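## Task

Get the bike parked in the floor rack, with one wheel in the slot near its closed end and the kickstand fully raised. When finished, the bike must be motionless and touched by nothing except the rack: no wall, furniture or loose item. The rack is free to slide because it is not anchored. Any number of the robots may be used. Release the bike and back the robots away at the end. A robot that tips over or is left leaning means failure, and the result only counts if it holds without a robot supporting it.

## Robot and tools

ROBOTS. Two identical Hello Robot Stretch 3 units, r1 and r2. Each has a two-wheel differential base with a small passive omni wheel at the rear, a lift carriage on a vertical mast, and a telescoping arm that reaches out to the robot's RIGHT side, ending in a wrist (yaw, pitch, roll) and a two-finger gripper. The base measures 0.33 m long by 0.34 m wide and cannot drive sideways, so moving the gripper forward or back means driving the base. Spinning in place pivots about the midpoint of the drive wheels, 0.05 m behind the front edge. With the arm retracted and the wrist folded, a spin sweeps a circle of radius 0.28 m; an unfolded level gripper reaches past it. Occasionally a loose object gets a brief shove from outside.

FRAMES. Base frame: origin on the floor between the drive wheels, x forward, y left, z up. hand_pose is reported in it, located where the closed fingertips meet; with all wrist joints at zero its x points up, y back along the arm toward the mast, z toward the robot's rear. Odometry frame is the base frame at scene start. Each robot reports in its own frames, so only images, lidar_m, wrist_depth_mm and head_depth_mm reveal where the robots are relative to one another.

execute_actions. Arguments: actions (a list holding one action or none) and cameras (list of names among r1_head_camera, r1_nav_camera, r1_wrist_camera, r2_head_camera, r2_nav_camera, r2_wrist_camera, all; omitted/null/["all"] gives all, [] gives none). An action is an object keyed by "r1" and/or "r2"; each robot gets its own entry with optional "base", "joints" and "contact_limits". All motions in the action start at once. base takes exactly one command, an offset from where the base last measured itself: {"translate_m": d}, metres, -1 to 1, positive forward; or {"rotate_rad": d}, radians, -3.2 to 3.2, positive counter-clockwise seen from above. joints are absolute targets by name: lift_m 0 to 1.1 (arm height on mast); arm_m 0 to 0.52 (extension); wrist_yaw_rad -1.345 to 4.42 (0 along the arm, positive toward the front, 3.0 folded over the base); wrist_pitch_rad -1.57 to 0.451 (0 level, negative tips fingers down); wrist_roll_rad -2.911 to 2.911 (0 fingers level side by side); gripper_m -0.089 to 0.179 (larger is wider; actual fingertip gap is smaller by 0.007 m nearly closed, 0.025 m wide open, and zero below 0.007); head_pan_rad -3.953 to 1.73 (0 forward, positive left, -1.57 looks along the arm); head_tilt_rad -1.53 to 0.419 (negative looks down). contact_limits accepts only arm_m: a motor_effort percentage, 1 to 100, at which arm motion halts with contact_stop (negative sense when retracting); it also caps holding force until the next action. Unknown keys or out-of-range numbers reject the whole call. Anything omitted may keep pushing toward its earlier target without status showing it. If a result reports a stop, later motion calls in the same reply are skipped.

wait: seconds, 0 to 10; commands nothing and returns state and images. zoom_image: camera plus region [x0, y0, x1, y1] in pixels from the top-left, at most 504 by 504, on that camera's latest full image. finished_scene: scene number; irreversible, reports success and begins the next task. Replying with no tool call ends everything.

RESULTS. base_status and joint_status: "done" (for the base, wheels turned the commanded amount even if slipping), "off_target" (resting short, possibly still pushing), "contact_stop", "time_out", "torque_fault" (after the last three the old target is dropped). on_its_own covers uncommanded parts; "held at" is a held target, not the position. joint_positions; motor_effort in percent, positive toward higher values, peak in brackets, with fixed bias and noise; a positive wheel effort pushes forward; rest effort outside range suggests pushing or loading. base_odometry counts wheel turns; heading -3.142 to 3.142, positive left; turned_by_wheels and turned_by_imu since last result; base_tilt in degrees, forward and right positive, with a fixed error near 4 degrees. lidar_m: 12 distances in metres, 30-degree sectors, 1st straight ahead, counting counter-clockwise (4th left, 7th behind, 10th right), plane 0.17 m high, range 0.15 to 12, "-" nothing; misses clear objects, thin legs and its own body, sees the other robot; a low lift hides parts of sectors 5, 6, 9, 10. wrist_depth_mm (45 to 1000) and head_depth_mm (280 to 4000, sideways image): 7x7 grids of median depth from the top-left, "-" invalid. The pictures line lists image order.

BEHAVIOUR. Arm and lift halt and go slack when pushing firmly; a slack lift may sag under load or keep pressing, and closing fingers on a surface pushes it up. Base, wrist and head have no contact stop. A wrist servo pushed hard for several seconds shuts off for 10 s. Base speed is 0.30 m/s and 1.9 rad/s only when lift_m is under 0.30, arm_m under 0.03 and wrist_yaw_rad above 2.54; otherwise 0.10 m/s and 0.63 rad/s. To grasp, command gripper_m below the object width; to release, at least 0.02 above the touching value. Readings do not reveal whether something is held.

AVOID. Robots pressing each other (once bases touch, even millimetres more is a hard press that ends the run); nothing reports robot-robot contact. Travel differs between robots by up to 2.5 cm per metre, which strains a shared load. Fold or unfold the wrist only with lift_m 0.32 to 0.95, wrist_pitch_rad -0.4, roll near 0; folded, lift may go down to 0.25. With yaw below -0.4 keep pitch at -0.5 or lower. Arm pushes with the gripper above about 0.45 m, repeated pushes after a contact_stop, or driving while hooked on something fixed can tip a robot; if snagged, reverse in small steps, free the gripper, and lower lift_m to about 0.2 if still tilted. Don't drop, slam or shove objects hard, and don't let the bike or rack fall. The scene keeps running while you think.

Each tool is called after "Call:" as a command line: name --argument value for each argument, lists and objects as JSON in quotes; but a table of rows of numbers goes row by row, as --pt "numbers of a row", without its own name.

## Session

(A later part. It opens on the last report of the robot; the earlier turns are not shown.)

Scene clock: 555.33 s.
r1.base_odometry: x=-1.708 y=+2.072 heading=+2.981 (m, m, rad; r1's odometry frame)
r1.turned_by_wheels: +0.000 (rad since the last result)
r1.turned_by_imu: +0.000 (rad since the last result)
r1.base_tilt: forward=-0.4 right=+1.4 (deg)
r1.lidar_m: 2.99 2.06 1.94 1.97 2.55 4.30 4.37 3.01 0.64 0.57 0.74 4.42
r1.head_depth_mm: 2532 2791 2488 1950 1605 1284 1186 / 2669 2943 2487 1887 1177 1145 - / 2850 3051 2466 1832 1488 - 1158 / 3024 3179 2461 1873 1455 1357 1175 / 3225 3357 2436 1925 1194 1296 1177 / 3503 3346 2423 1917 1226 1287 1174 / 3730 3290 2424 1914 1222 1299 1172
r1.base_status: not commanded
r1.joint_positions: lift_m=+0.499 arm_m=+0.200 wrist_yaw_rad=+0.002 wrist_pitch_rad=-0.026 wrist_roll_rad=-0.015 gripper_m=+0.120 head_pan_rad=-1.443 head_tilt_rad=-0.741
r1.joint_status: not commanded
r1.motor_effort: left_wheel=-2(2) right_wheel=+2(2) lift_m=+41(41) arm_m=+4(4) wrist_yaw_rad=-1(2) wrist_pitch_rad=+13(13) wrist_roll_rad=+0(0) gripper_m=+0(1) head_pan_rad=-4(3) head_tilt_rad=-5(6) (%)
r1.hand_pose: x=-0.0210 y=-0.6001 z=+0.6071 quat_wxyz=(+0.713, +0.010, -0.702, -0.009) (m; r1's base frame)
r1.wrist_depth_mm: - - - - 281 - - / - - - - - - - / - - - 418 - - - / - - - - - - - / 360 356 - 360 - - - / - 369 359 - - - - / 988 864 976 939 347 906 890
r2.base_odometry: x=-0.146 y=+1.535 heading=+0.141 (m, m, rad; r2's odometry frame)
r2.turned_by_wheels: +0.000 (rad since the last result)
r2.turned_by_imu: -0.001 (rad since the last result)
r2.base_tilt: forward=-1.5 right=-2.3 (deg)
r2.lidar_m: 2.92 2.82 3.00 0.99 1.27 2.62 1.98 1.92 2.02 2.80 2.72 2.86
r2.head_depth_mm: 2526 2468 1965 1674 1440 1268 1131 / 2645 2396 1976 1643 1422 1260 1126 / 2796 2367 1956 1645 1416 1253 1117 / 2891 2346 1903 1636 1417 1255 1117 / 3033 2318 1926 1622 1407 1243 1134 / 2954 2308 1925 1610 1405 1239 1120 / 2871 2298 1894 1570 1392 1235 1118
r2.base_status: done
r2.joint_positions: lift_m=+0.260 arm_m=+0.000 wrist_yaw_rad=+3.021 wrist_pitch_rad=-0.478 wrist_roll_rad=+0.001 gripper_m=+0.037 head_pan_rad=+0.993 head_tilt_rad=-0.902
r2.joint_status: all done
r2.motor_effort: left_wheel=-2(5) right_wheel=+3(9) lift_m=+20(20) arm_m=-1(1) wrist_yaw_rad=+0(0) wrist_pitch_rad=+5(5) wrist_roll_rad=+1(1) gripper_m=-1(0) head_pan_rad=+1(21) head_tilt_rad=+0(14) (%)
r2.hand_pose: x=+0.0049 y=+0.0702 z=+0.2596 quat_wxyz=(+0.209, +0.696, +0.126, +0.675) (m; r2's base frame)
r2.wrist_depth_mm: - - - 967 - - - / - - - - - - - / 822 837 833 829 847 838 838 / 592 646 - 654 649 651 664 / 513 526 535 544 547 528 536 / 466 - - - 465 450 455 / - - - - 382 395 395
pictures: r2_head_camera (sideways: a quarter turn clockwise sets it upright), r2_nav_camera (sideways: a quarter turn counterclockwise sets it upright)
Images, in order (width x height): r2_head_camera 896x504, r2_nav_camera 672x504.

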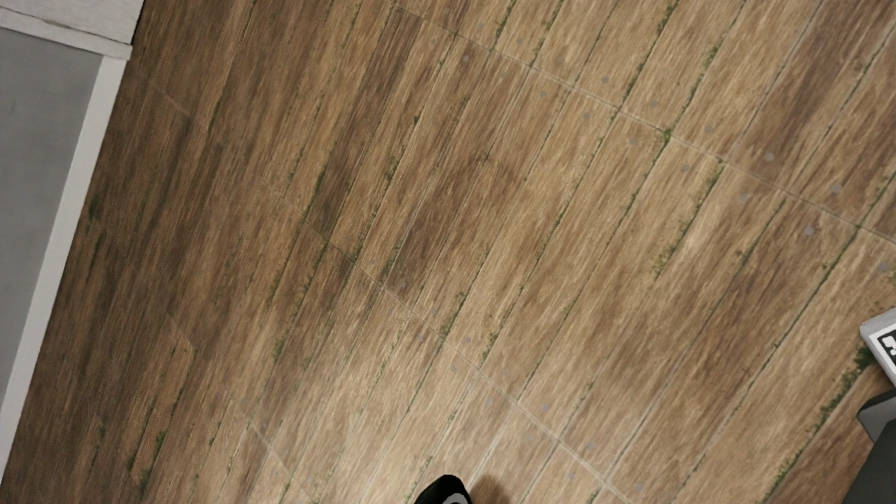

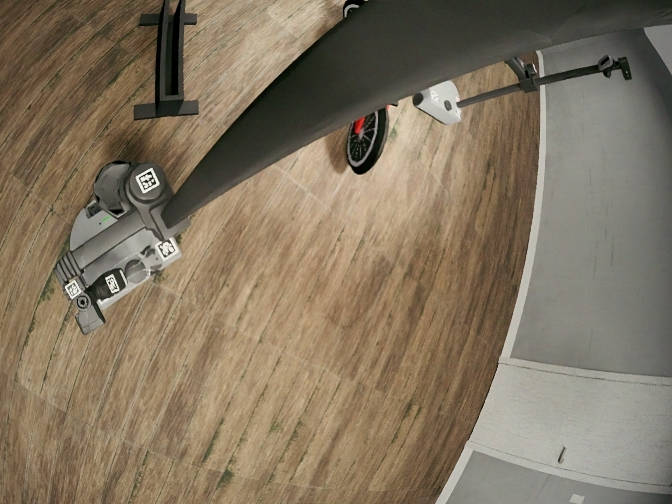

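Call:
execute_actions --actions '[{"r1": {"joints": {"arm_m": 0.33}}, "r2": {"joints": {"head_pan_rad": 1.73, "head_tilt_rad": -0.8}}}]' --cameras '["r2_head_camera", "r1_wrist_camera"]'

Scene clock: 577.60 s.
r1.base_odometry: x=-1.708 y=+2.072 heading=+2.981 (m, m, rad; r1's odometry frame)
r1.turned_by_wheels: +0.000 (rad since the last result)
r1.turned_by_imu: +0.000 (rad since the last result)
r1.base_tilt: forward=-0.4 right=+1.4 (deg)
r1.lidar_m: 2.99 2.06 1.93 1.97 2.56 4.29 4.39 3.00 0.64 0.57 0.74 4.43
r1.head_depth_mm: 2515 2792 2488 1947 1603 1294 1185 / 2674 2931 2465 1888 1636 - 1184 / 2845 3071 2479 1832 1148 1332 1184 / 3036 3204 2461 1869 1552 1350 1183 / 3250 3354 2448 1927 1272 1294 1175 / 3483 3338 2416 1929 1227 1284 1169 / 3723 3320 2430 1908 1216 1292 1167
r1.base_status: not commanded
r1.joint_positions: lift_m=+0.499 arm_m=+0.330 wrist_yaw_rad=+0.002 wrist_pitch_rad=-0.026 wrist_roll_rad=-0.015 gripper_m=+0.120 head_pan_rad=-1.443 head_tilt_rad=-0.741
r1.joint_status: all done
r1.motor_effort: left_wheel=-2(3) right_wheel=+2(2) lift_m=+41(41) arm_m=+4(4) wrist_yaw_rad=-2(1) wrist_pitch_rad=+12(12) wrist_roll_rad=+0(0) gripper_m=-1(1) head_pan_rad=-3(4) head_tilt_rad=-5(7) (%)
r1.hand_pose: x=-0.0210 y=-0.7301 z=+0.6071 quat_wxyz=(+0.713, +0.010, -0.702, -0.009) (m; r1's base frame)
r1.wrist_depth_mm: - - - - 165 - - / - - - 217 - - - / - - - 239 - - - / - - - 239 - - - / - - - 243 - - - / 266 - - - - - - / 231 930 243 229 225 880 879
r2.base_odometry: x=-0.146 y=+1.535 heading=+0.141 (m, m, rad; r2's odometry frame)
r2.turned_by_wheels: +0.000 (rad since the last result)
r2.turned_by_imu: -0.001 (rad since the last result)
r2.base_tilt: forward=-1.4 right=-2.4 (deg)
r2.lidar_m: 2.92 2.82 2.98 1.00 1.27 2.62 1.97 1.92 2.02 2.80 2.72 2.86
r2.head_depth_mm: - 2997 2277 1837 1522 1315 1156 / 3750 2942 2233 1811 1521 1312 1154 / 3718 2795 2131 1529 1523 1309 1156 / - 2735 2066 1651 1515 1302 1139 / - 2581 1651 1733 1488 1296 1161 / - 2684 1793 1773 1524 - - / - - - - - - 1125
r2.base_status: not commanded
r2.joint_positions: lift_m=+0.260 arm_m=+0.000 wrist_yaw_rad=+3.021 wrist_pitch_rad=-0.478 wrist_roll_rad=+0.001 gripper_m=+0.037 head_pan_rad=+1.719 head_tilt_rad=-0.804
r2.joint_status: all done
joint sent to its limit — the command would take r2.head_pan_rad past its upper limit, so that joint was sent only as far as its limit.
r2.motor_effort: left_wheel=-1(2) right_wheel=+3(2) lift_m=+20(20) arm_m=-1(1) wrist_yaw_rad=+0(1) wrist_pitch_rad=+5(5) wrist_roll_rad=+1(1) gripper_m=+0(0) head_pan_rad=+2(26) head_tilt_rad=+1(8) (%)
r2.hand_pose: x=+0.0049 y=+0.0702 z=+0.2596 quat_wxyz=(+0.209, +0.696, +0.126, +0.675) (m; r2's base frame)
r2.wrist_depth_mm: - - - 977 - - - / - - - - - - - / 834 820 827 852 824 839 854 / 592 653 - 654 658 664 654 / 514 533 539 551 546 524 542 / 465 - - - 465 456 454 / - - - - 382 398 395
pictures: r1_wrist_camera, r2_head_camera (sideways: a quarter turn clockwise sets it upright)
Images, in order (width x height): r1_wrist_camera 644x364, r2_head_camera 896x504.

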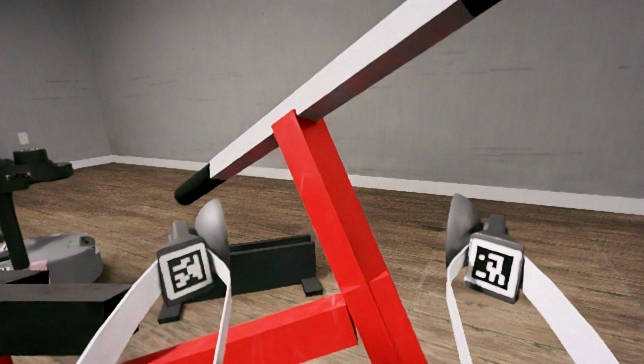

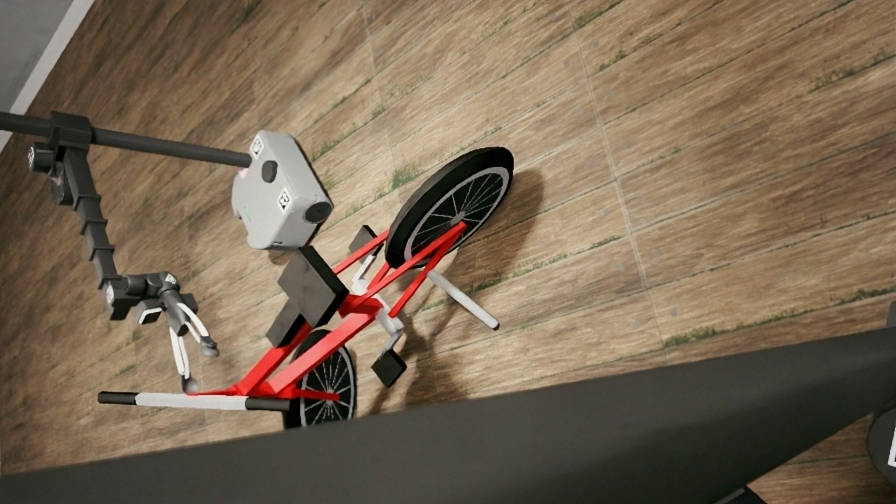

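Call:
execute_actions --actions '[{"r1": {"joints": {"arm_m": 0.44}}, "r2": {"base": {"translate_m": -0.55}, "joints": {"head_pan_rad": 0.6, "head_tilt_rad": -1.1}}}]' --cameras '["r1_wrist_camera"]'

Call:
execute_actions --actions '[{"r2": {"base": {"rotate_rad": -0.8}}}]' --cameras '[]'

Call:
execute_actions --actions '[{"r2": {"base": {"translate_m": -0.65}}}]' --cameras '["r2_head_camera", "r2_nav_camera"]'

Scene clock: 624.50 s.
r1.base_odometry: x=-1.708 y=+2.072 heading=+2.981 (m, m, rad; r1's odometry frame)
r1.turned_by_wheels: +0.000 (rad since the last result)
r1.turned_by_imu: -0.001 (rad since the last result)
r1.base_tilt: forward=-0.4 right=+1.5 (deg)
r1.lidar_m: 2.99 2.05 1.94 1.97 2.55 4.30 4.35 2.99 0.64 0.57 0.74 4.44
r1.head_depth_mm: 2525 2780 2461 1959 1596 1295 1184 / 2663 2941 2480 1889 - 1123 1190 / 2816 3054 2469 1841 1479 1333 1179 / 3013 3192 2453 1869 1556 1351 1179 / 3248 3288 2224 1923 1267 1296 1177 / 3387 2853 2216 1903 1224 1294 1175 / 3789 3318 2409 1922 1217 1290 1171
r1.base_status: not commanded
r1.joint_positions: lift_m=+0.499 arm_m=+0.440 wrist_yaw_rad=+0.002 wrist_pitch_rad=-0.026 wrist_roll_rad=-0.015 gripper_m=+0.120 head_pan_rad=-1.443 head_tilt_rad=-0.741
r1.joint_status: all done
r1.motor_effort: left_wheel=-3(3) right_wheel=+2(2) lift_m=+41(41) arm_m=+4(4) wrist_yaw_rad=-2(3) wrist_pitch_rad=+13(12) wrist_roll_rad=+0(0) gripper_m=+1(0) head_pan_rad=-3(3) head_tilt_rad=-7(7) (%)
r1.hand_pose: x=-0.0210 y=-0.8401 z=+0.6072 quat_wxyz=(+0.713, +0.010, -0.702, -0.009) (m; r1's base frame)
r1.wrist_depth_mm: - - - - 80 - - / - - - 101 - - - / - - 141 130 - - - / - - 158 130 - - - / - - - 124 - - - / - - - 124 - - - / 967 954 942 127 841 905 920
r2.base_odometry: x=-0.690 y=+1.457 heading=+0.141 (m, m, rad; r2's odometry frame)
r2.turned_by_wheels: +0.000 (rad since the last result)
r2.turned_by_imu: -0.001 (rad since the last result)
r2.base_tilt: forward=-1.4 right=-2.4 (deg)
r2.lidar_m: 3.42 3.31 1.17 1.23 4.84 1.95 1.47 1.44 1.51 2.13 2.97 3.12
r2.head_depth_mm: 2145 1851 1629 1480 1327 1210 1109 / 2111 1837 1631 1460 1311 1204 1109 / 2122 1831 1610 1451 1312 1202 1108 / 2047 1821 1601 1440 1309 1197 1129 / 2070 1788 1600 1425 1315 1207 - / 2043 1780 1597 1429 1298 1174 - / 2027 1782 1551 1419 1285 1148 -
r2.base_status: done
r2.joint_positions: lift_m=+0.260 arm_m=+0.000 wrist_yaw_rad=+3.021 wrist_pitch_rad=-0.478 wrist_roll_rad=+0.001 gripper_m=+0.037 head_pan_rad=+0.607 head_tilt_rad=-1.087
r2.joint_status: all done
r2.motor_effort: left_wheel=-2(8) right_wheel=+3(5) lift_m=+20(20) arm_m=-1(1) wrist_yaw_rad=+0(1) wrist_pitch_rad=+5(5) wrist_roll_rad=+1(1) gripper_m=+0(1) head_pan_rad=-3(26) head_tilt_rad=-5(21) (%)
r2.hand_pose: x=+0.0049 y=+0.0702 z=+0.2596 quat_wxyz=(+0.209, +0.696, +0.126, +0.675) (m; r2's base frame)
r2.wrist_depth_mm: - - - - - - - / - - - - - - - / 789 557 534 523 843 828 828 / 643 596 - 479 649 646 657 / 536 528 531 514 545 535 528 / 460 - - - 468 452 457 / - - - - 383 393 392
pictures: r1_wrist_camera
Images, in order (width x height): r1_wrist_camera 644x364.

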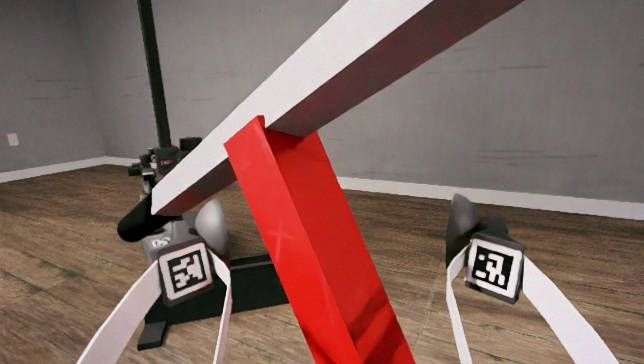

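Scene clock: 626.30 s.
r1.base_odometry: x=-1.708 y=+2.072 heading=+2.981 (m, m, rad; r1's odometry frame)
r1.turned_by_wheels: +0.000 (rad since the last result)
r1.turned_by_imu: +0.000 (rad since the last result)
r1.base_tilt: forward=-0.4 right=+1.4 (deg)
r1.lidar_m: 2.99 2.06 1.94 1.97 2.57 4.31 4.36 3.01 0.64 0.58 0.74 4.43
r1.head_depth_mm: 2511 2798 2474 1940 1613 1290 1185 / 2666 2925 2467 1892 - 1130 1186 / 2859 3038 2464 1849 1489 1328 1177 / 3020 3199 2439 1872 1551 1358 1182 / 3226 3339 2233 1914 1268 1301 1171 / 3365 2870 2140 1917 1226 1290 1176 / 3700 3298 2418 1910 1214 1292 1169
r1.base_status: not commanded
r1.joint_positions: lift_m=+0.499 arm_m=+0.440 wrist_yaw_rad=+0.002 wrist_pitch_rad=-0.026 wrist_roll_rad=-0.015 gripper_m=+0.120 head_pan_rad=-1.443 head_tilt_rad=-0.741
r1.joint_status: not commanded
r1.motor_effort: left_wheel=-3(3) right_wheel=+2(2) lift_m=+42(41) arm_m=+4(4) wrist_yaw_rad=-2(2) wrist_pitch_rad=+13(12) wrist_roll_rad=-1(0) gripper_m=+2(0) head_pan_rad=-4(4) head_tilt_rad=-4(7) (%)
r1.hand_pose: x=-0.0210 y=-0.8401 z=+0.6072 quat_wxyz=(+0.713, +0.010, -0.702, -0.009) (m; r1's base frame)
r1.wrist_depth_mm: - - - - 80 - - / - - - 101 - - - / - - 141 130 - - - / - - 159 130 - - - / - - - 125 - - - / - - - 124 - - - / 981 980 961 128 861 907 897
r2.base_odometry: x=-0.690 y=+1.457 heading=-0.659 (m, m, rad; r2's odometry frame)
r2.turned_by_wheels: -0.800 (rad since the last result)
r2.turned_by_imu: -0.802 (rad since the last result)
r2.base_tilt: forward=-1.5 right=-2.3 (deg)
r2.lidar_m: 2.98 3.51 3.31 1.18 1.19 1.45 2.75 1.64 1.44 1.44 1.69 2.97
r2.head_depth_mm: 2128 1819 1631 1464 1327 1210 1113 / 2135 1827 1610 1464 1312 1208 1113 / 2083 1806 1610 1452 1308 1200 1116 / 2068 1816 1613 1447 1313 1193 1127 / 2074 1805 1603 1434 1297 1197 - / 2042 1799 1569 1420 1299 1186 - / 2025 1774 1573 1415 1291 1178 -
r2.base_status: done
r2.joint_positions: lift_m=+0.260 arm_m=+0.000 wrist_yaw_rad=+3.021 wrist_pitch_rad=-0.478 wrist_roll_rad=+0.001 gripper_m=+0.037 head_pan_rad=+0.607 head_tilt_rad=-1.087
r2.joint_status: not commanded
r2.motor_effort: left_wheel=+2(7) right_wheel=-3(9) lift_m=+20(20) arm_m=-1(1) wrist_yaw_rad=+0(0) wrist_pitch_rad=+5(5) wrist_roll_rad=+1(1) gripper_m=+0(0) head_pan_rad=-2(3) head_tilt_rad=-5(4) (%)
r2.hand_pose: x=+0.0049 y=+0.0702 z=+0.2596 quat_wxyz=(+0.209, +0.696, +0.126, +0.675) (m; r2's base frame)
r2.wrist_depth_mm: - - - - - - - / - - - - - - - / 795 844 827 852 836 832 828 / 399 411 - 652 650 649 655 / 351 403 531 549 543 529 536 / 382 - - - 469 457 457 / - - - - 384 395 394
pictures: none
No camera images: the call's "cameras" was empty. Leave "cameras" out to get every camera's image.

Scene clock: 630.67 s.
r1.base_odometry: x=-1.708 y=+2.072 heading=+2.981 (m, m, rad; r1's odometry frame)
r1.turned_by_wheels: +0.000 (rad since the last result)
r1.turned_by_imu: +0.000 (rad since the last result)
r1.base_tilt: forward=-0.3 right=+1.5 (deg)
r1.lidar_m: 2.98 2.06 1.94 1.97 2.55 4.29 4.37 3.02 0.64 0.58 0.74 4.44
r1.head_depth_mm: 2520 2787 2496 1948 1613 1295 1185 / 2670 2894 2285 1886 - 1126 1185 / 2802 3073 2006 1848 1483 1328 1179 / 3022 3185 2456 1864 1550 1353 1181 / 3203 3336 2433 1868 1275 1295 1179 / 3472 3354 2429 1924 1231 1282 1172 / 3746 3324 2421 1901 1222 1289 1164
r1.base_status: not commanded
r1.joint_positions: lift_m=+0.499 arm_m=+0.440 wrist_yaw_rad=+0.002 wrist_pitch_rad=-0.026 wrist_roll_rad=-0.015 gripper_m=+0.120 head_pan_rad=-1.443 head_tilt_rad=-0.741
r1.joint_status: not commanded
r1.motor_effort: left_wheel=-2(2) right_wheel=+2(2) lift_m=+41(41) arm_m=+4(4) wrist_yaw_rad=-1(1) wrist_pitch_rad=+12(13) wrist_roll_rad=+0(0) gripper_m=+0(1) head_pan_rad=-4(4) head_tilt_rad=-6(5) (%)
r1.hand_pose: x=-0.0210 y=-0.8401 z=+0.6072 quat_wxyz=(+0.713, +0.010, -0.702, -0.009) (m; r1's base frame)
r1.wrist_depth_mm: - - - 864 80 - - / - - - 101 - - - / - - 141 130 - - - / - - 158 130 - - - / - - - 125 - - - / - - 980 125 - - - / 942 917 954 128 869 908 897
r2.base_odometry: x=-1.204 y=+1.855 heading=-0.659 (m, m, rad; r2's odometry frame)
r2.turned_by_wheels: +0.000 (rad since the last result)
r2.turned_by_imu: +0.000 (rad since the last result)
r2.base_tilt: forward=-1.5 right=-2.3 (deg)
r2.lidar_m: 3.60 4.01 1.18 0.96 1.17 5.14 2.40 1.43 1.25 1.25 1.47 2.64
r2.head_depth_mm: 2117 1825 1635 1454 1328 1214 1117 / 2083 1832 1626 1450 1316 1205 1115 / 2109 1838 1620 1448 1321 1205 1120 / 2073 1813 1604 1442 1313 1193 1136 / 2035 1800 1584 1436 1252 1191 - / 2052 1791 1586 1420 1294 1108 - / 2049 1764 1587 1415 1293 1179 -
r2.base_status: done
r2.joint_positions: lift_m=+0.260 arm_m=+0.000 wrist_yaw_rad=+3.021 wrist_pitch_rad=-0.478 wrist_roll_rad=+0.001 gripper_m=+0.037 head_pan_rad=+0.606 head_tilt_rad=-1.088
r2.joint_status: not commanded
r2.motor_effort: left_wheel=-4(13) right_wheel=-1(9) lift_m=+20(20) arm_m=-1(1) wrist_yaw_rad=+0(1) wrist_pitch_rad=+5(5) wrist_roll_rad=+1(1) gripper_m=+0(0) head_pan_rad=-2(2) head_tilt_rad=-5(5) (%)
r2.hand_pose: x=+0.0049 y=+0.0702 z=+0.2596 quat_wxyz=(+0.209, +0.696, +0.126, +0.675) (m; r2's base frame)
r2.wrist_depth_mm: - 813 970 - - - - / - 968 - - - - - / 832 834 830 837 828 838 833 / 639 645 - 399 421 400 432 / 532 532 498 337 379 432 503 / 464 - - - 440 455 443 / - - - - 382 391 393
pictures: r2_head_camera (sideways: a quarter turn clockwise sets it upright), r2_nav_camera (sideways: a quarter turn counterclockwise sets it upright)
Images, in order (width x height): r2_head_camera 896x504, r2_nav_camera 672x504.

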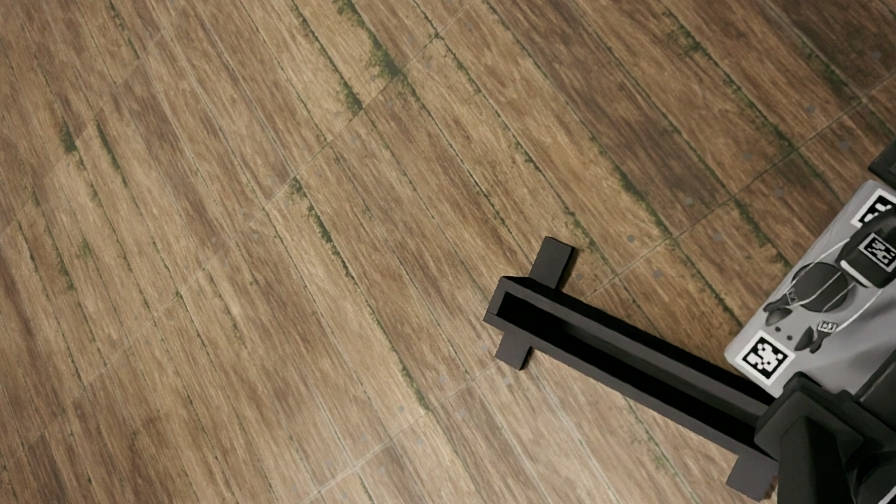

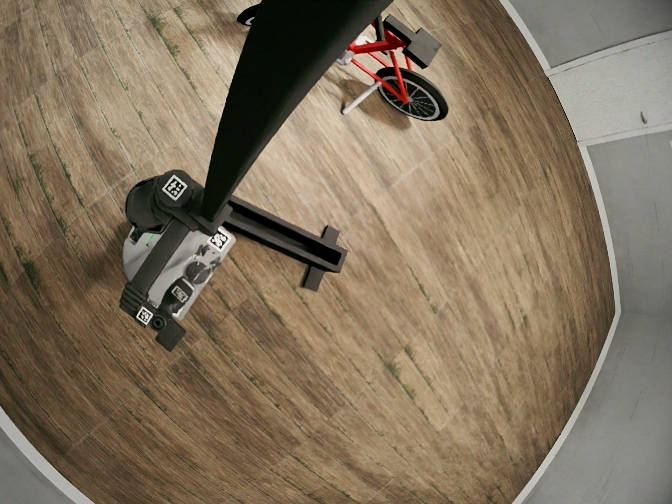

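Call:
execute_actions --actions '[{"r1": {"joints": {"gripper_m": -0.03}}, "r2": {"base": {"rotate_rad": 0.35}}}]' --cameras '[]'

Call:
execute_actions --actions '[{"r2": {"base": {"translate_m": 0.5}}}]' --cameras '["r2_head_camera", "r2_nav_camera", "r1_wrist_camera"]'

Scene clock: 655.97 s.
r1.base_odometry: x=-1.708 y=+2.072 heading=+2.981 (m, m, rad; r1's odometry frame)
r1.turned_by_wheels: +0.000 (rad since the last result)
r1.turned_by_imu: +0.000 (rad since the last result)
r1.base_tilt: forward=-0.5 right=+1.4 (deg)
r1.lidar_m: 2.99 2.06 1.94 1.97 2.56 4.29 4.37 3.00 0.64 0.58 0.74 4.43
r1.head_depth_mm: 2515 2798 2494 1902 1608 1293 1183 / 2606 2937 2285 1891 - 1119 1195 / 2835 3045 1986 1858 1486 1330 1180 / 3013 3221 2478 1868 1545 1353 1179 / 3220 3373 2437 1905 1270 1296 1170 / 3478 3324 2429 1914 1233 1294 1174 / 3777 3306 2414 1912 1215 1292 1165
r1.base_status: not commanded
r1.joint_positions: lift_m=+0.499 arm_m=+0.440 wrist_yaw_rad=+0.017 wrist_pitch_rad=-0.026 wrist_roll_rad=-0.025 gripper_m=-0.029 head_pan_rad=-1.443 head_tilt_rad=-0.741
r1.joint_status: all done
r1.on_its_own: wrist_yaw_rad is at rest, and its effort (-14) is outside its rest range (-12 to +12)
r1.motor_effort: left_wheel=+4(5) right_wheel=-5(6) lift_m=+41(41) arm_m=+4(4) wrist_yaw_rad=-14(13) wrist_pitch_rad=+12(12) wrist_roll_rad=+4(4) gripper_m=-30(99) head_pan_rad=-4(4) head_tilt_rad=-7(7) (%)
r1.hand_pose: x=-0.0172 y=-0.8401 z=+0.6072 quat_wxyz=(+0.716, +0.015, -0.698, -0.003) (m; r1's base frame)
r1.wrist_depth_mm: - - - - 79 - - / - - - 104 106 - - / - - 164 123 - - - / - - 178 127 - - - / - - - 125 - - - / - - 999 123 - - - / 950 966 933 133 859 915 926
r2.base_odometry: x=-1.204 y=+1.855 heading=-0.309 (m, m, rad; r2's odometry frame)
r2.turned_by_wheels: +0.350 (rad since the last result)
r2.turned_by_imu: +0.348 (rad since the last result)
r2.base_tilt: forward=-1.5 right=-2.3 (deg)
r2.lidar_m: 3.87 3.55 1.02 0.96 5.23 3.40 1.60 1.27 1.25 1.35 2.01 3.58
r2.head_depth_mm: 2121 1838 1620 1481 1323 1220 1115 / 2116 1841 1625 1459 1313 1207 1109 / 2084 1807 1616 1434 1304 1207 1115 / 2076 1806 1605 1429 1249 1186 1138 / 2068 1799 1597 1422 1297 1167 - / 2053 1775 1576 1430 1287 1118 - / 2009 1434 1541 1414 1283 1171 -
r2.base_status: done
r2.joint_positions: lift_m=+0.260 arm_m=+0.000 wrist_yaw_rad=+3.021 wrist_pitch_rad=-0.478 wrist_roll_rad=+0.001 gripper_m=+0.037 head_pan_rad=+0.606 head_tilt_rad=-1.088
r2.joint_status: not commanded
r2.motor_effort: left_wheel=-11(17) right_wheel=+3(8) lift_m=+20(20) arm_m=-1(1) wrist_yaw_rad=+0(0) wrist_pitch_rad=+5(5) wrist_roll_rad=+1(1) gripper_m=+0(0) head_pan_rad=-2(1) head_tilt_rad=-4(4) (%)
r2.hand_pose: x=+0.0049 y=+0.0702 z=+0.2596 quat_wxyz=(+0.209, +0.696, +0.126, +0.675) (m; r2's base frame)
r2.wrist_depth_mm: - - 950 - - 947 - / - - - - - - - / 827 820 831 842 837 837 839 / 649 652 - 389 655 652 647 / 523 531 499 326 326 314 348 / 463 - - - 337 332 320 / - - - - 379 375 367
pictures: none
No camera images: the call's "cameras" was empty. Leave "cameras" out to get every camera's image.

Scene clock: 660.07 s.
r1.base_odometry: x=-1.708 y=+2.072 heading=+2.981 (m, m, rad; r1's odometry frame)
r1.turned_by_wheels: +0.000 (rad since the last result)
r1.turned_by_imu: +0.000 (rad since the last result)
r1.base_tilt: forward=-0.4 right=+1.4 (deg)
r1.lidar_m: 2.99 2.06 1.93 1.98 2.56 4.30 4.37 3.00 0.64 0.58 0.74 4.43
r1.head_depth_mm: 2522 2810 2489 1895 1604 1293 1182 / 2688 2916 2459 1879 - 1127 1196 / 2867 3064 2463 1881 1489 1333 1183 / 3012 3226 2451 1874 1551 1353 1183 / 3216 3170 1925 1868 1268 1294 1175 / 3455 3303 2368 1862 1224 1289 1169 / 3765 3297 2419 1908 1216 1290 1165
r1.base_status: not commanded
r1.joint_positions: lift_m=+0.499 arm_m=+0.440 wrist_yaw_rad=+0.017 wrist_pitch_rad=-0.026 wrist_roll_rad=-0.025 gripper_m=-0.010 head_pan_rad=-1.443 head_tilt_rad=-0.741
r1.joint_status: not commanded
r1.on_its_own: gripper_m is held at -0.011, not at your -0.030, by its stall guard, which is still easing; wrist_yaw_rad is at rest, and its effort (-13) is outside its rest range (-12 to +12)
r1.motor_effort: left_wheel=+5(4) right_wheel=-5(5) lift_m=+41(41) arm_m=+4(4) wrist_yaw_rad=-13(13) wrist_pitch_rad=+12(13) wrist_roll_rad=+4(4) gripper_m=-22(29) head_pan_rad=-4(3) head_tilt_rad=-5(5) (%)
r1.hand_pose: x=-0.0172 y=-0.8401 z=+0.6072 quat_wxyz=(+0.716, +0.015, -0.698, -0.003) (m; r1's base frame)
r1.wrist_depth_mm: - - - - 79 - - / - - - 104 106 - - / - - 163 123 - - - / - - 177 127 - - - / - - - 125 - - - / - 982 967 124 - - - / 930 921 949 133 856 919 905
r2.base_odometry: x=-0.728 y=+1.703 heading=-0.309 (m, m, rad; r2's odometry frame)
r2.turned_by_wheels: +0.000 (rad since the last result)
r2.turned_by_imu: +0.004 (rad since the last result)
r2.base_tilt: forward=-1.4 right=-2.3 (deg)
r2.lidar_m: 3.47 3.24 0.99 0.96 0.99 4.14 1.98 1.56 1.55 1.67 2.51 3.19
r2.head_depth_mm: 2084 1843 1637 1461 1331 1217 1110 / 2104 1825 1621 1456 1311 1206 1107 / 2071 1825 1622 1439 1313 1201 1128 / 2082 1811 1585 1438 1299 1197 1132 / 2083 1773 1583 1433 1307 1193 - / 2024 1774 1594 1432 1295 1141 - / 2011 1771 1559 1413 1286 1183 -
r2.base_status: done
r2.joint_positions: lift_m=+0.260 arm_m=+0.000 wrist_yaw_rad=+3.021 wrist_pitch_rad=-0.478 wrist_roll_rad=+0.001 gripper_m=+0.037 head_pan_rad=+0.604 head_tilt_rad=-1.090
r2.joint_status: not commanded
r2.motor_effort: left_wheel=+9(38) right_wheel=+0(10) lift_m=+23(24) arm_m=-1(1) wrist_yaw_rad=+1(0) wrist_pitch_rad=+5(6) wrist_roll_rad=+1(1) gripper_m=-1(1) head_pan_rad=-2(3) head_tilt_rad=-3(4) (%)
r2.hand_pose: x=+0.0048 y=+0.0702 z=+0.2595 quat_wxyz=(+0.209, +0.696, +0.126, +0.675) (m; r2's base frame)
r2.wrist_depth_mm: - 961 - 925 - - - / - - - - - - - / 837 829 823 847 837 837 865 / 644 654 - 647 660 651 655 / 344 354 360 324 500 539 535 / 303 - - - 464 455 454 / - - - - 375 393 394
pictures: r1_wrist_camera, r2_head_camera (sideways: a quarter turn clockwise sets it upright), r2_nav_camera (sideways: a quarter turn counterclockwise sets it upright)
Images, in order (width x height): r1_wrist_camera 644x364, r2_head_camera 896x504, r2_nav_camera 672x504.

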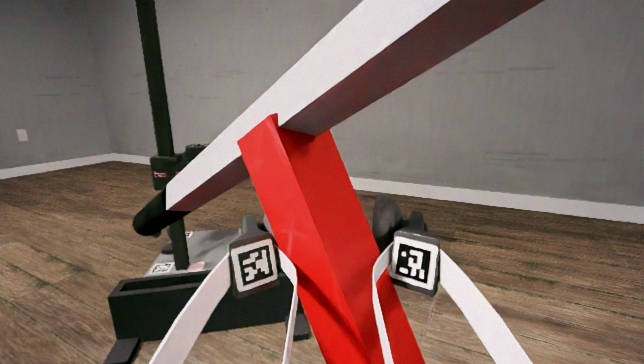

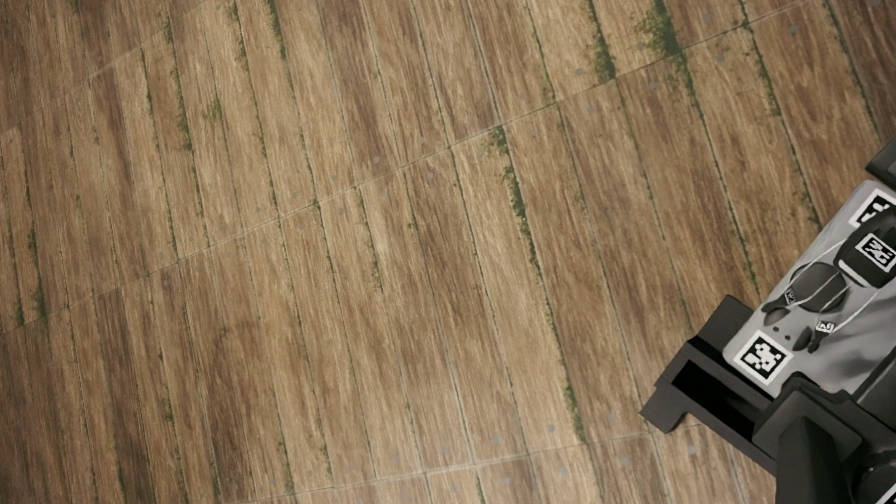

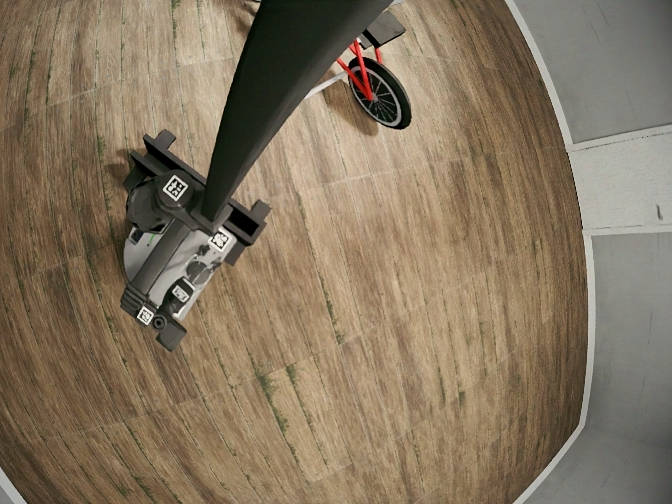

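Call:
execute_actions --actions '[{"r1": {"joints": {"arm_m": 0.39, "lift_m": 0.507}}, "r2": {"base": {"rotate_rad": 0.25}}}]' --cameras '[]'

Call:
execute_actions --actions '[{"r1": {"joints": {"arm_m": 0.34, "lift_m": 0.515}}, "r2": {"base": {"translate_m": 0.4}}}]' --cameras '["r2_head_camera", "r2_nav_camera", "r1_wrist_camera", "r1_head_camera"]'

Scene clock: 669.03 s.
r1.base_odometry: x=-1.708 y=+2.072 heading=+2.981 (m, m, rad; r1's odometry frame)
r1.turned_by_wheels: +0.000 (rad since the last result)
r1.turned_by_imu: +0.000 (rad since the last result)
r1.base_tilt: forward=-0.3 right=+1.5 (deg)
r1.lidar_m: 2.98 2.05 1.93 1.98 2.56 4.30 4.36 2.99 0.65 0.57 0.74 0.93
r1.head_depth_mm: 2536 2794 2496 1955 1610 1265 1185 / 2672 2951 2473 1940 - 1136 1179 / 2840 3074 2456 1879 1481 1275 1182 / 3053 3202 2453 1868 1516 1351 1177 / 3107 3173 1965 1872 1247 1294 1178 / 3467 3333 2334 1868 1209 1264 1173 / 3710 3317 2438 1915 1203 1286 1166
r1.base_status: not commanded
r1.joint_positions: lift_m=+0.506 arm_m=+0.391 wrist_yaw_rad=+0.078 wrist_pitch_rad=-0.026 wrist_roll_rad=-0.027 gripper_m=-0.005 head_pan_rad=-1.443 head_tilt_rad=-0.741
r1.joint_status: all done
r1.on_its_own: wrist_yaw_rad is held at +0.053, not at your +0.000, by its stall guard, which is still easing; gripper_m is held at -0.005, not at your -0.030, by its stall guard, which is not easing now
r1.motor_effort: left_wheel=+10(21) right_wheel=-12(22) lift_m=+42(45) arm_m=-8(10) wrist_yaw_rad=-21(42) wrist_pitch_rad=+12(26) wrist_roll_rad=+5(5) gripper_m=-21(22) head_pan_rad=-4(3) head_tilt_rad=-6(6) (%)
r1.hand_pose: x=-0.0015 y=-0.7905 z=+0.6140 quat_wxyz=(+0.717, +0.037, -0.696, +0.019) (m; r1's base frame)
r1.wrist_depth_mm: - - - 80 65 - - / - - - 91 - - - / - - 979 132 - - - / - - 253 131 - - - / - - - 128 - - - / - - - 127 - - - / 958 964 932 132 896 916 926
r2.base_odometry: x=-0.728 y=+1.703 heading=-0.059 (m, m, rad; r2's odometry frame)
r2.turned_by_wheels: +0.250 (rad since the last result)
r2.turned_by_imu: +0.249 (rad since the last result)
r2.base_tilt: forward=-1.4 right=-2.3 (deg)
r2.lidar_m: 3.53 3.19 0.99 0.97 1.25 2.63 1.69 1.54 1.55 1.92 3.19 3.23
r2.head_depth_mm: 2113 1850 1624 1468 1328 1215 1115 / 2114 1823 1616 1448 1329 1210 1109 / 2067 1807 1601 1449 1309 1200 1124 / 2047 1797 1609 1425 1304 1203 1135 / 2035 1784 1593 1425 1310 1164 - / 2041 1773 1567 1415 1296 1148 - / 2031 1770 1498 1421 1286 1185 -
r2.base_status: done
r2.joint_positions: lift_m=+0.260 arm_m=+0.000 wrist_yaw_rad=+3.021 wrist_pitch_rad=-0.478 wrist_roll_rad=+0.001 gripper_m=+0.037 head_pan_rad=+0.604 head_tilt_rad=-1.090
r2.joint_status: not commanded
r2.motor_effort: left_wheel=-1(6) right_wheel=+3(7) lift_m=+23(23) arm_m=-1(1) wrist_yaw_rad=+0(0) wrist_pitch_rad=+5(5) wrist_roll_rad=+1(1) gripper_m=+0(0) head_pan_rad=-2(2) head_tilt_rad=-4(3) (%)
r2.hand_pose: x=+0.0048 y=+0.0702 z=+0.2595 quat_wxyz=(+0.209, +0.696, +0.126, +0.675) (m; r2's base frame)
r2.wrist_depth_mm: - - - - 905 864 - / - - - - - - - / 821 841 831 849 837 829 839 / 419 407 - 387 654 656 651 / 371 347 336 327 334 534 546 / 417 - - - 319 452 454 / - - - - 365 393 391
pictures: none
No camera images: the call's "cameras" was empty. Leave "cameras" out to get every camera's image.

Scene clock: 672.17 s.
r1.base_odometry: x=-1.708 y=+2.072 heading=+2.981 (m, m, rad; r1's odometry frame)
r1.turned_by_wheels: +0.000 (rad since the last result)
r1.turned_by_imu: -0.001 (rad since the last result)
r1.base_tilt: forward=-0.4 right=+1.5 (deg)
r1.lidar_m: 2.98 2.05 1.93 1.98 2.56 4.31 4.38 3.00 0.63 0.55 0.73 0.91
r1.head_depth_mm: 2499 2780 2486 1945 1606 1282 1183 / 2661 2944 2440 1943 1668 1137 1177 / 2790 3053 2444 1932 1328 1130 1180 / 2989 3193 2444 1871 1291 1328 1177 / 3232 3340 2442 1920 1141 1296 1178 / 3442 3297 2410 1856 1154 1272 1170 / 3761 3292 1918 1811 1173 1279 1171
r1.base_status: not commanded
r1.joint_positions: lift_m=+0.514 arm_m=+0.341 wrist_yaw_rad=+0.114 wrist_pitch_rad=-0.025 wrist_roll_rad=-0.027 gripper_m=-0.005 head_pan_rad=-1.443 head_tilt_rad=-0.741
r1.joint_status: all done
r1.on_its_own: wrist_yaw_rad is held at +0.095, not at your +0.000, by its stall guard, which is not easing now; gripper_m is held at -0.005, not at your -0.030, by its stall guard, which is not easing now; wrist_yaw_rad is at rest, and its effort (-16) is outside its rest range (-12 to +12)
r1.motor_effort: left_wheel=+7(10) right_wheel=-7(12) lift_m=+42(44) arm_m=-7(9) wrist_yaw_rad=-16(20) wrist_pitch_rad=+12(23) wrist_roll_rad=+5(5) gripper_m=-19(21) head_pan_rad=-4(4) head_tilt_rad=-7(6) (%)
r1.hand_pose: x=+0.0077 y=-0.7395 z=+0.6223 quat_wxyz=(+0.716, +0.049, -0.696, +0.032) (m; r1's base frame)
r1.wrist_depth_mm: - - - 75 55 - - / - - - 81 - - - / - - 214 126 - - - / - - 267 129 - - - / - - - 129 - - - / - - - 129 - - - / 897 947 982 135 910 947 929
r2.base_odometry: x=-0.329 y=+1.679 heading=-0.059 (m, m, rad; r2's odometry frame)
r2.turned_by_wheels: +0.000 (rad since the last result)
r2.turned_by_imu: +0.000 (rad since the last result)
r2.base_tilt: forward=-1.4 right=-2.3 (deg)
r2.lidar_m: 3.19 2.89 2.91 0.87 5.79 3.16 2.04 1.86 1.87 2.31 2.94 2.97
r2.head_depth_mm: 2115 1831 1630 1470 1316 1212 1123 / 2099 1821 1599 1452 1322 1208 1115 / 2092 1821 1600 1444 1315 1197 1108 / 2070 1795 1591 1428 1320 1200 1133 / 2053 1787 1587 1432 1299 1206 - / 2029 1766 1568 1421 1296 1158 - / 2001 1762 1547 1410 1283 1181 -
r2.base_status: done
r2.joint_positions: lift_m=+0.260 arm_m=+0.000 wrist_yaw_rad=+3.021 wrist_pitch_rad=-0.478 wrist_roll_rad=+0.001 gripper_m=+0.037 head_pan_rad=+0.604 head_tilt_rad=-1.091
r2.joint_status: not commanded
r2.motor_effort: left_wheel=+9(32) right_wheel=+1(8) lift_m=+23(23) arm_m=-1(1) wrist_yaw_rad=+1(0) wrist_pitch_rad=+5(5) wrist_roll_rad=+1(1) gripper_m=+0(0) head_pan_rad=-1(2) head_tilt_rad=-3(3) (%)
r2.hand_pose: x=+0.0048 y=+0.0702 z=+0.2594 quat_wxyz=(+0.209, +0.696, +0.126, +0.675) (m; r2's base frame)
r2.wrist_depth_mm: - - 912 841 - - - / - - - 955 - - - / 812 824 844 840 846 840 829 / 645 648 - 405 655 659 655 / 331 337 - 350 536 534 533 / 280 - - - 470 450 455 / - - - - 373 395 394
pictures: r1_head_camera (sideways: a quarter turn clockwise sets it upright), r1_wrist_camera, r2_head_camera (sideways: a quarter turn clockwise sets it upright), r2_nav_camera (sideways: a quarter turn counterclockwise sets it upright)
Images, in order (width x height): r1_head_camera 896x504, r1_wrist_camera 644x364, r2_head_camera 896x504, r2_nav_camera 672x504.

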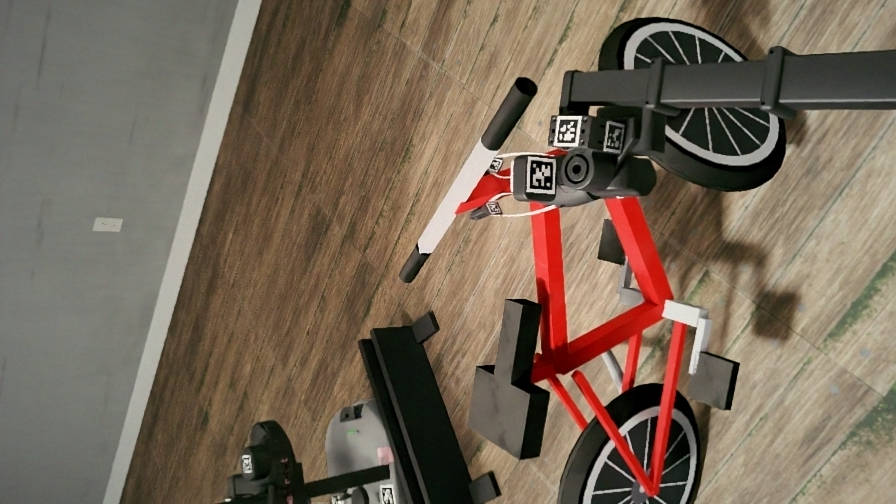

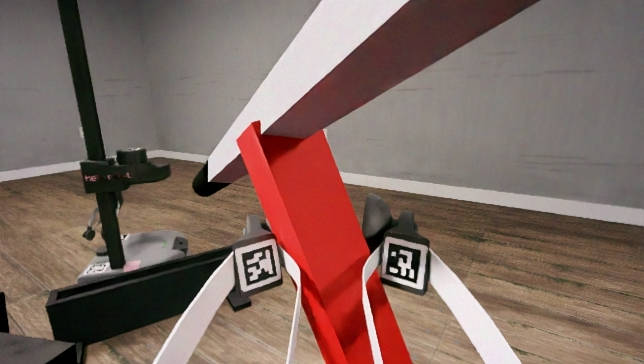

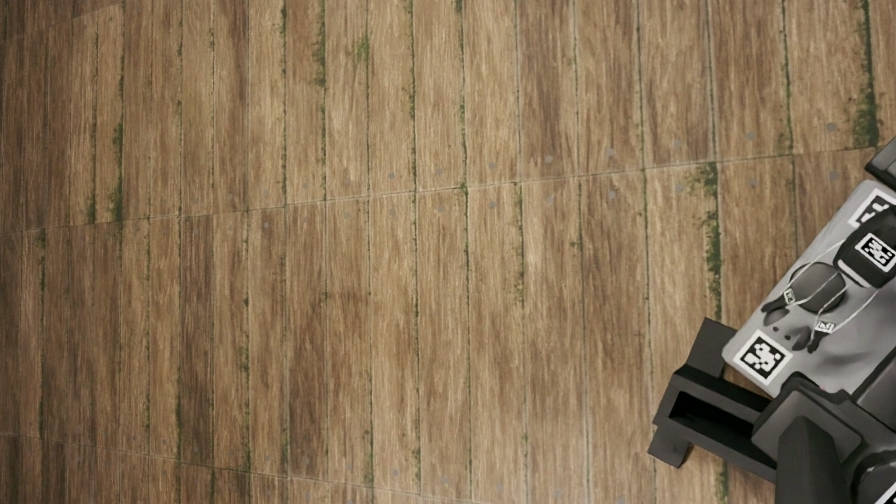

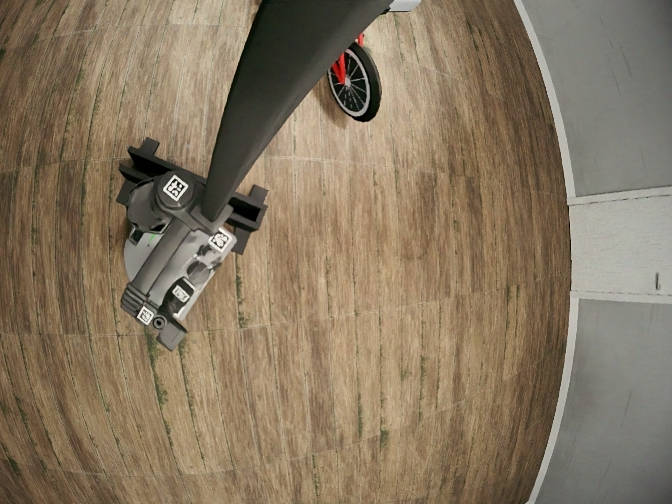

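Call:
execute_actions --actions '[{"r1": {"joints": {"arm_m": 0.3, "lift_m": 0.52}}, "r2": {"base": {"rotate_rad": 0.35}}}]' --cameras '[]'

Call:
execute_actions --actions '[{"r2": {"base": {"translate_m": 0.4}}}]' --cameras '["r2_head_camera", "r2_nav_camera", "r1_head_camera"]'

Scene clock: 688.70 s.
r1.base_odometry: x=-1.708 y=+2.072 heading=+2.981 (m, m, rad; r1's odometry frame)
r1.turned_by_wheels: +0.000 (rad since the last result)
r1.turned_by_imu: +0.000 (rad since the last result)
r1.base_tilt: forward=-0.4 right=+1.4 (deg)
r1.lidar_m: 2.99 2.05 1.94 1.97 2.56 4.30 4.37 3.00 0.62 0.54 0.72 0.90
r1.head_depth_mm: 2529 2805 2503 1953 1608 1256 1183 / 2653 2945 2480 1952 1599 1146 1179 / 2830 3066 2470 1943 1014 1109 1179 / 3029 3150 2464 1868 1285 1328 1175 / 3233 3364 2450 1927 1047 1290 1176 / 3468 3328 2442 1876 1056 1249 1177 / 3743 3137 1894 1800 1129 1292 1174
r1.base_status: not commanded
r1.joint_positions: lift_m=+0.519 arm_m=+0.301 wrist_yaw_rad=+0.114 wrist_pitch_rad=-0.029 wrist_roll_rad=-0.027 gripper_m=-0.005 head_pan_rad=-1.443 head_tilt_rad=-0.741
r1.joint_status: all done
r1.on_its_own: wrist_yaw_rad is held at +0.095, not at your +0.000, by its stall guard, which is not easing now; gripper_m is held at -0.005, not at your -0.030, by its stall guard, which is not easing now; wrist_yaw_rad is at rest, and its effort (-15) is outside its rest range (-12 to +12)
r1.motor_effort: left_wheel=+5(6) right_wheel=-6(7) lift_m=+42(45) arm_m=-6(8) wrist_yaw_rad=-15(15) wrist_pitch_rad=+14(20) wrist_roll_rad=+5(5) gripper_m=-20(21) head_pan_rad=-3(4) head_tilt_rad=-6(5) (%)
r1.hand_pose: x=+0.0077 y=-0.6993 z=+0.6264 quat_wxyz=(+0.716, +0.050, -0.696, +0.031) (m; r1's base frame)
r1.wrist_depth_mm: - - - 66 48 48 - / - - - 72 61 - - / - - 170 120 - - - / - - - 126 - - - / - - - 127 - - - / - - - 129 - - - / 924 968 947 139 911 919 943
r2.base_odometry: x=-0.329 y=+1.679 heading=+0.291 (m, m, rad; r2's odometry frame)
r2.turned_by_wheels: +0.350 (rad since the last result)
r2.turned_by_imu: +0.349 (rad since the last result)
r2.base_tilt: forward=-1.4 right=-2.3 (deg)
r2.lidar_m: 2.90 2.89 0.88 0.97 4.22 2.25 1.87 1.86 2.07 2.96 2.94 3.29
r2.head_depth_mm: 2116 1846 1646 1472 1328 1214 1111 / 2087 1805 1626 1454 1317 1205 1113 / 2063 1802 1609 1443 1313 1196 1122 / 2064 1791 1600 1434 1311 1195 1135 / 2049 1795 1594 1425 1288 1177 - / 2061 1763 1574 1421 1290 1145 - / 2048 1760 1553 1406 1290 1179 -
r2.base_status: done
r2.joint_positions: lift_m=+0.260 arm_m=+0.000 wrist_yaw_rad=+3.021 wrist_pitch_rad=-0.478 wrist_roll_rad=+0.001 gripper_m=+0.037 head_pan_rad=+0.604 head_tilt_rad=-1.091
r2.joint_status: not commanded
r2.motor_effort: left_wheel=-2(6) right_wheel=+3(8) lift_m=+23(23) arm_m=-1(1) wrist_yaw_rad=+0(0) wrist_pitch_rad=+5(5) wrist_roll_rad=+1(1) gripper_m=+1(0) head_pan_rad=-2(1) head_tilt_rad=-4(3) (%)
r2.hand_pose: x=+0.0048 y=+0.0702 z=+0.2594 quat_wxyz=(+0.209, +0.696, +0.126, +0.675) (m; r2's base frame)
r2.wrist_depth_mm: - - - - 861 - - / - - - - 941 - - / 832 829 844 839 824 835 829 / 399 404 - 402 405 655 655 / 351 347 - 341 340 538 534 / 394 - - - 378 449 453 / - - - - 363 394 394
pictures: none
No camera images: the call's "cameras" was empty. Leave "cameras" out to get every camera's image.

Scene clock: 691.90 s.
r1.base_odometry: x=-1.708 y=+2.072 heading=+2.981 (m, m, rad; r1's odometry frame)
r1.turned_by_wheels: +0.000 (rad since the last result)
r1.turned_by_imu: +0.000 (rad since the last result)
r1.base_tilt: forward=-0.4 right=+1.5 (deg)
r1.lidar_m: 2.99 2.06 1.94 1.98 2.56 4.30 4.39 2.99 0.62 0.54 0.72 0.90
r1.head_depth_mm: 2526 2765 2465 1956 1605 1246 1184 / 2688 2940 2492 1940 1598 1149 1185 / 2859 3098 2448 1945 1016 1111 1176 / 3038 3189 2462 1867 1286 1323 1178 / 3225 3345 2456 1930 1042 1294 1170 / 3450 3280 2444 1928 1056 1249 1175 / 3797 3323 2414 1829 1127 1288 1172
r1.base_status: not commanded
r1.joint_positions: lift_m=+0.519 arm_m=+0.301 wrist_yaw_rad=+0.114 wrist_pitch_rad=-0.029 wrist_roll_rad=-0.027 gripper_m=-0.005 head_pan_rad=-1.443 head_tilt_rad=-0.741
r1.joint_status: not commanded
r1.on_its_own: wrist_yaw_rad is held at +0.095, not at your +0.000, by its stall guard, which is not easing now; gripper_m is held at -0.005, not at your -0.030, by its stall guard, which is not easing now; wrist_yaw_rad is at rest, and its effort (-15) is outside its rest range (-12 to +12)
r1.motor_effort: left_wheel=+6(5) right_wheel=-6(6) lift_m=+42(43) arm_m=-6(6) wrist_yaw_rad=-15(17) wrist_pitch_rad=+13(14) wrist_roll_rad=+5(5) gripper_m=-19(19) head_pan_rad=-3(4) head_tilt_rad=-6(6) (%)
r1.hand_pose: x=+0.0077 y=-0.6993 z=+0.6264 quat_wxyz=(+0.716, +0.050, -0.696, +0.031) (m; r1's base frame)
r1.wrist_depth_mm: - - - 66 48 48 - / - - - 72 61 - - / - - 170 120 - - - / - - - 127 - - - / - - - 127 - - - / 980 - - 129 - - - / 826 981 979 139 919 953 905
r2.base_odometry: x=+0.054 y=+1.794 heading=+0.291 (m, m, rad; r2's odometry frame)
r2.turned_by_wheels: +0.000 (rad since the last result)
r2.turned_by_imu: +0.000 (rad since the last result)
r2.base_tilt: forward=-1.4 right=-2.3 (deg)
r2.lidar_m: 2.52 2.51 2.82 0.77 1.42 2.70 2.25 2.23 2.50 2.82 2.81 3.05
r2.head_depth_mm: 2114 1832 1633 1458 1330 1212 1112 / 2102 1836 1623 1451 1314 1204 1114 / 2085 1800 1610 1436 1306 1203 1113 / 2067 1802 1601 1429 1312 1193 1134 / 2036 1778 1579 1429 1302 1197 - / 2028 1782 1585 1423 1296 1192 - / 2011 1769 1564 1410 1287 1139 -
r2.base_status: done
r2.joint_positions: lift_m=+0.260 arm_m=+0.000 wrist_yaw_rad=+3.021 wrist_pitch_rad=-0.478 wrist_roll_rad=+0.001 gripper_m=+0.037 head_pan_rad=+0.604 head_tilt_rad=-1.091
r2.joint_status: not commanded
r2.motor_effort: left_wheel=+0(31) right_wheel=+0(11) lift_m=+24(24) arm_m=-1(1) wrist_yaw_rad=-1(0) wrist_pitch_rad=+5(5) wrist_roll_rad=+1(1) gripper_m=+0(0) head_pan_rad=-1(1) head_tilt_rad=-3(3) (%)
r2.hand_pose: x=+0.0048 y=+0.0702 z=+0.2594 quat_wxyz=(+0.209, +0.696, +0.126, +0.675) (m; r2's base frame)
r2.wrist_depth_mm: - - 838 818 - - - / - - - 920 - - - / 825 819 828 835 849 829 836 / 645 399 - 616 647 656 650 / 319 338 - 515 540 536 538 / 320 - - - 466 454 452 / - - - - 380 392 390
pictures: r1_head_camera (sideways: a quarter turn clockwise sets it upright), r2_head_camera (sideways: a quarter turn clockwise sets it upright), r2_nav_camera (sideways: a quarter turn counterclockwise sets it upright)
Images, in order (width x height): r1_head_camera 896x504, r2_head_camera 896x504, r2_nav_camera 672x504.

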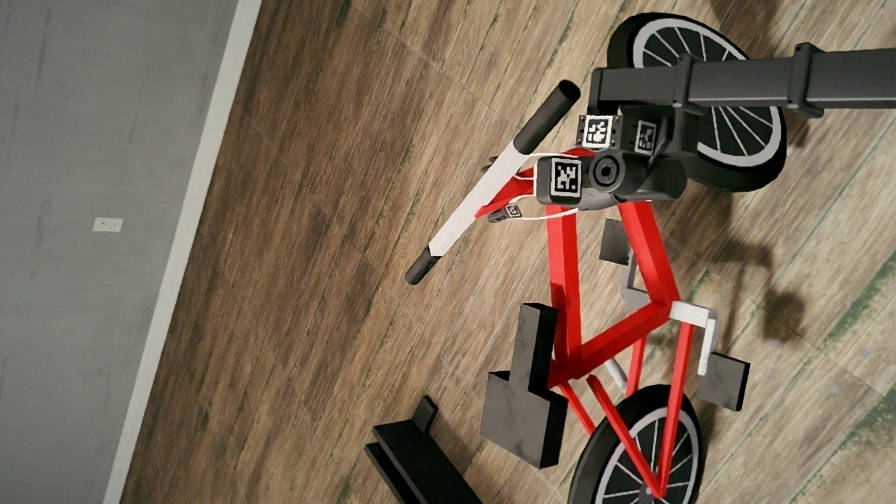

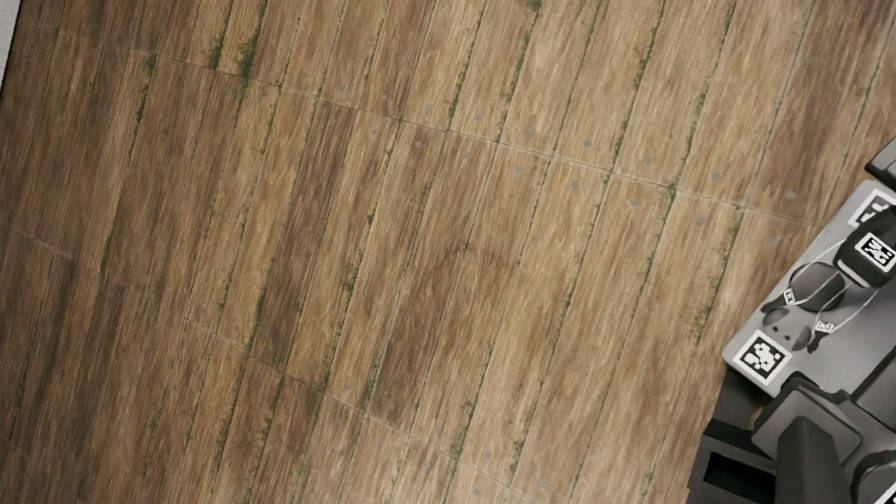

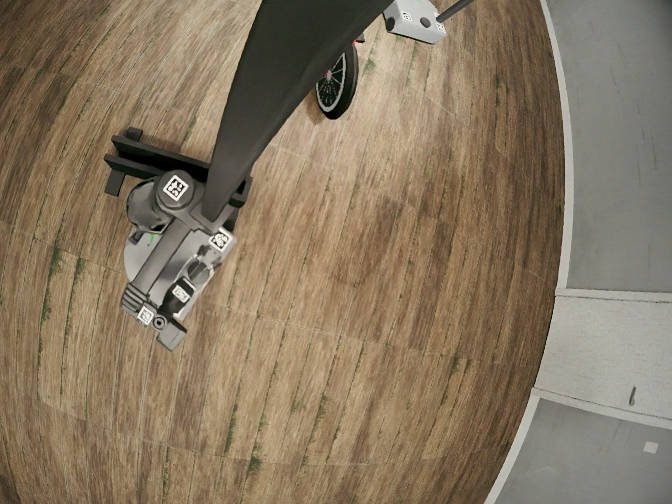

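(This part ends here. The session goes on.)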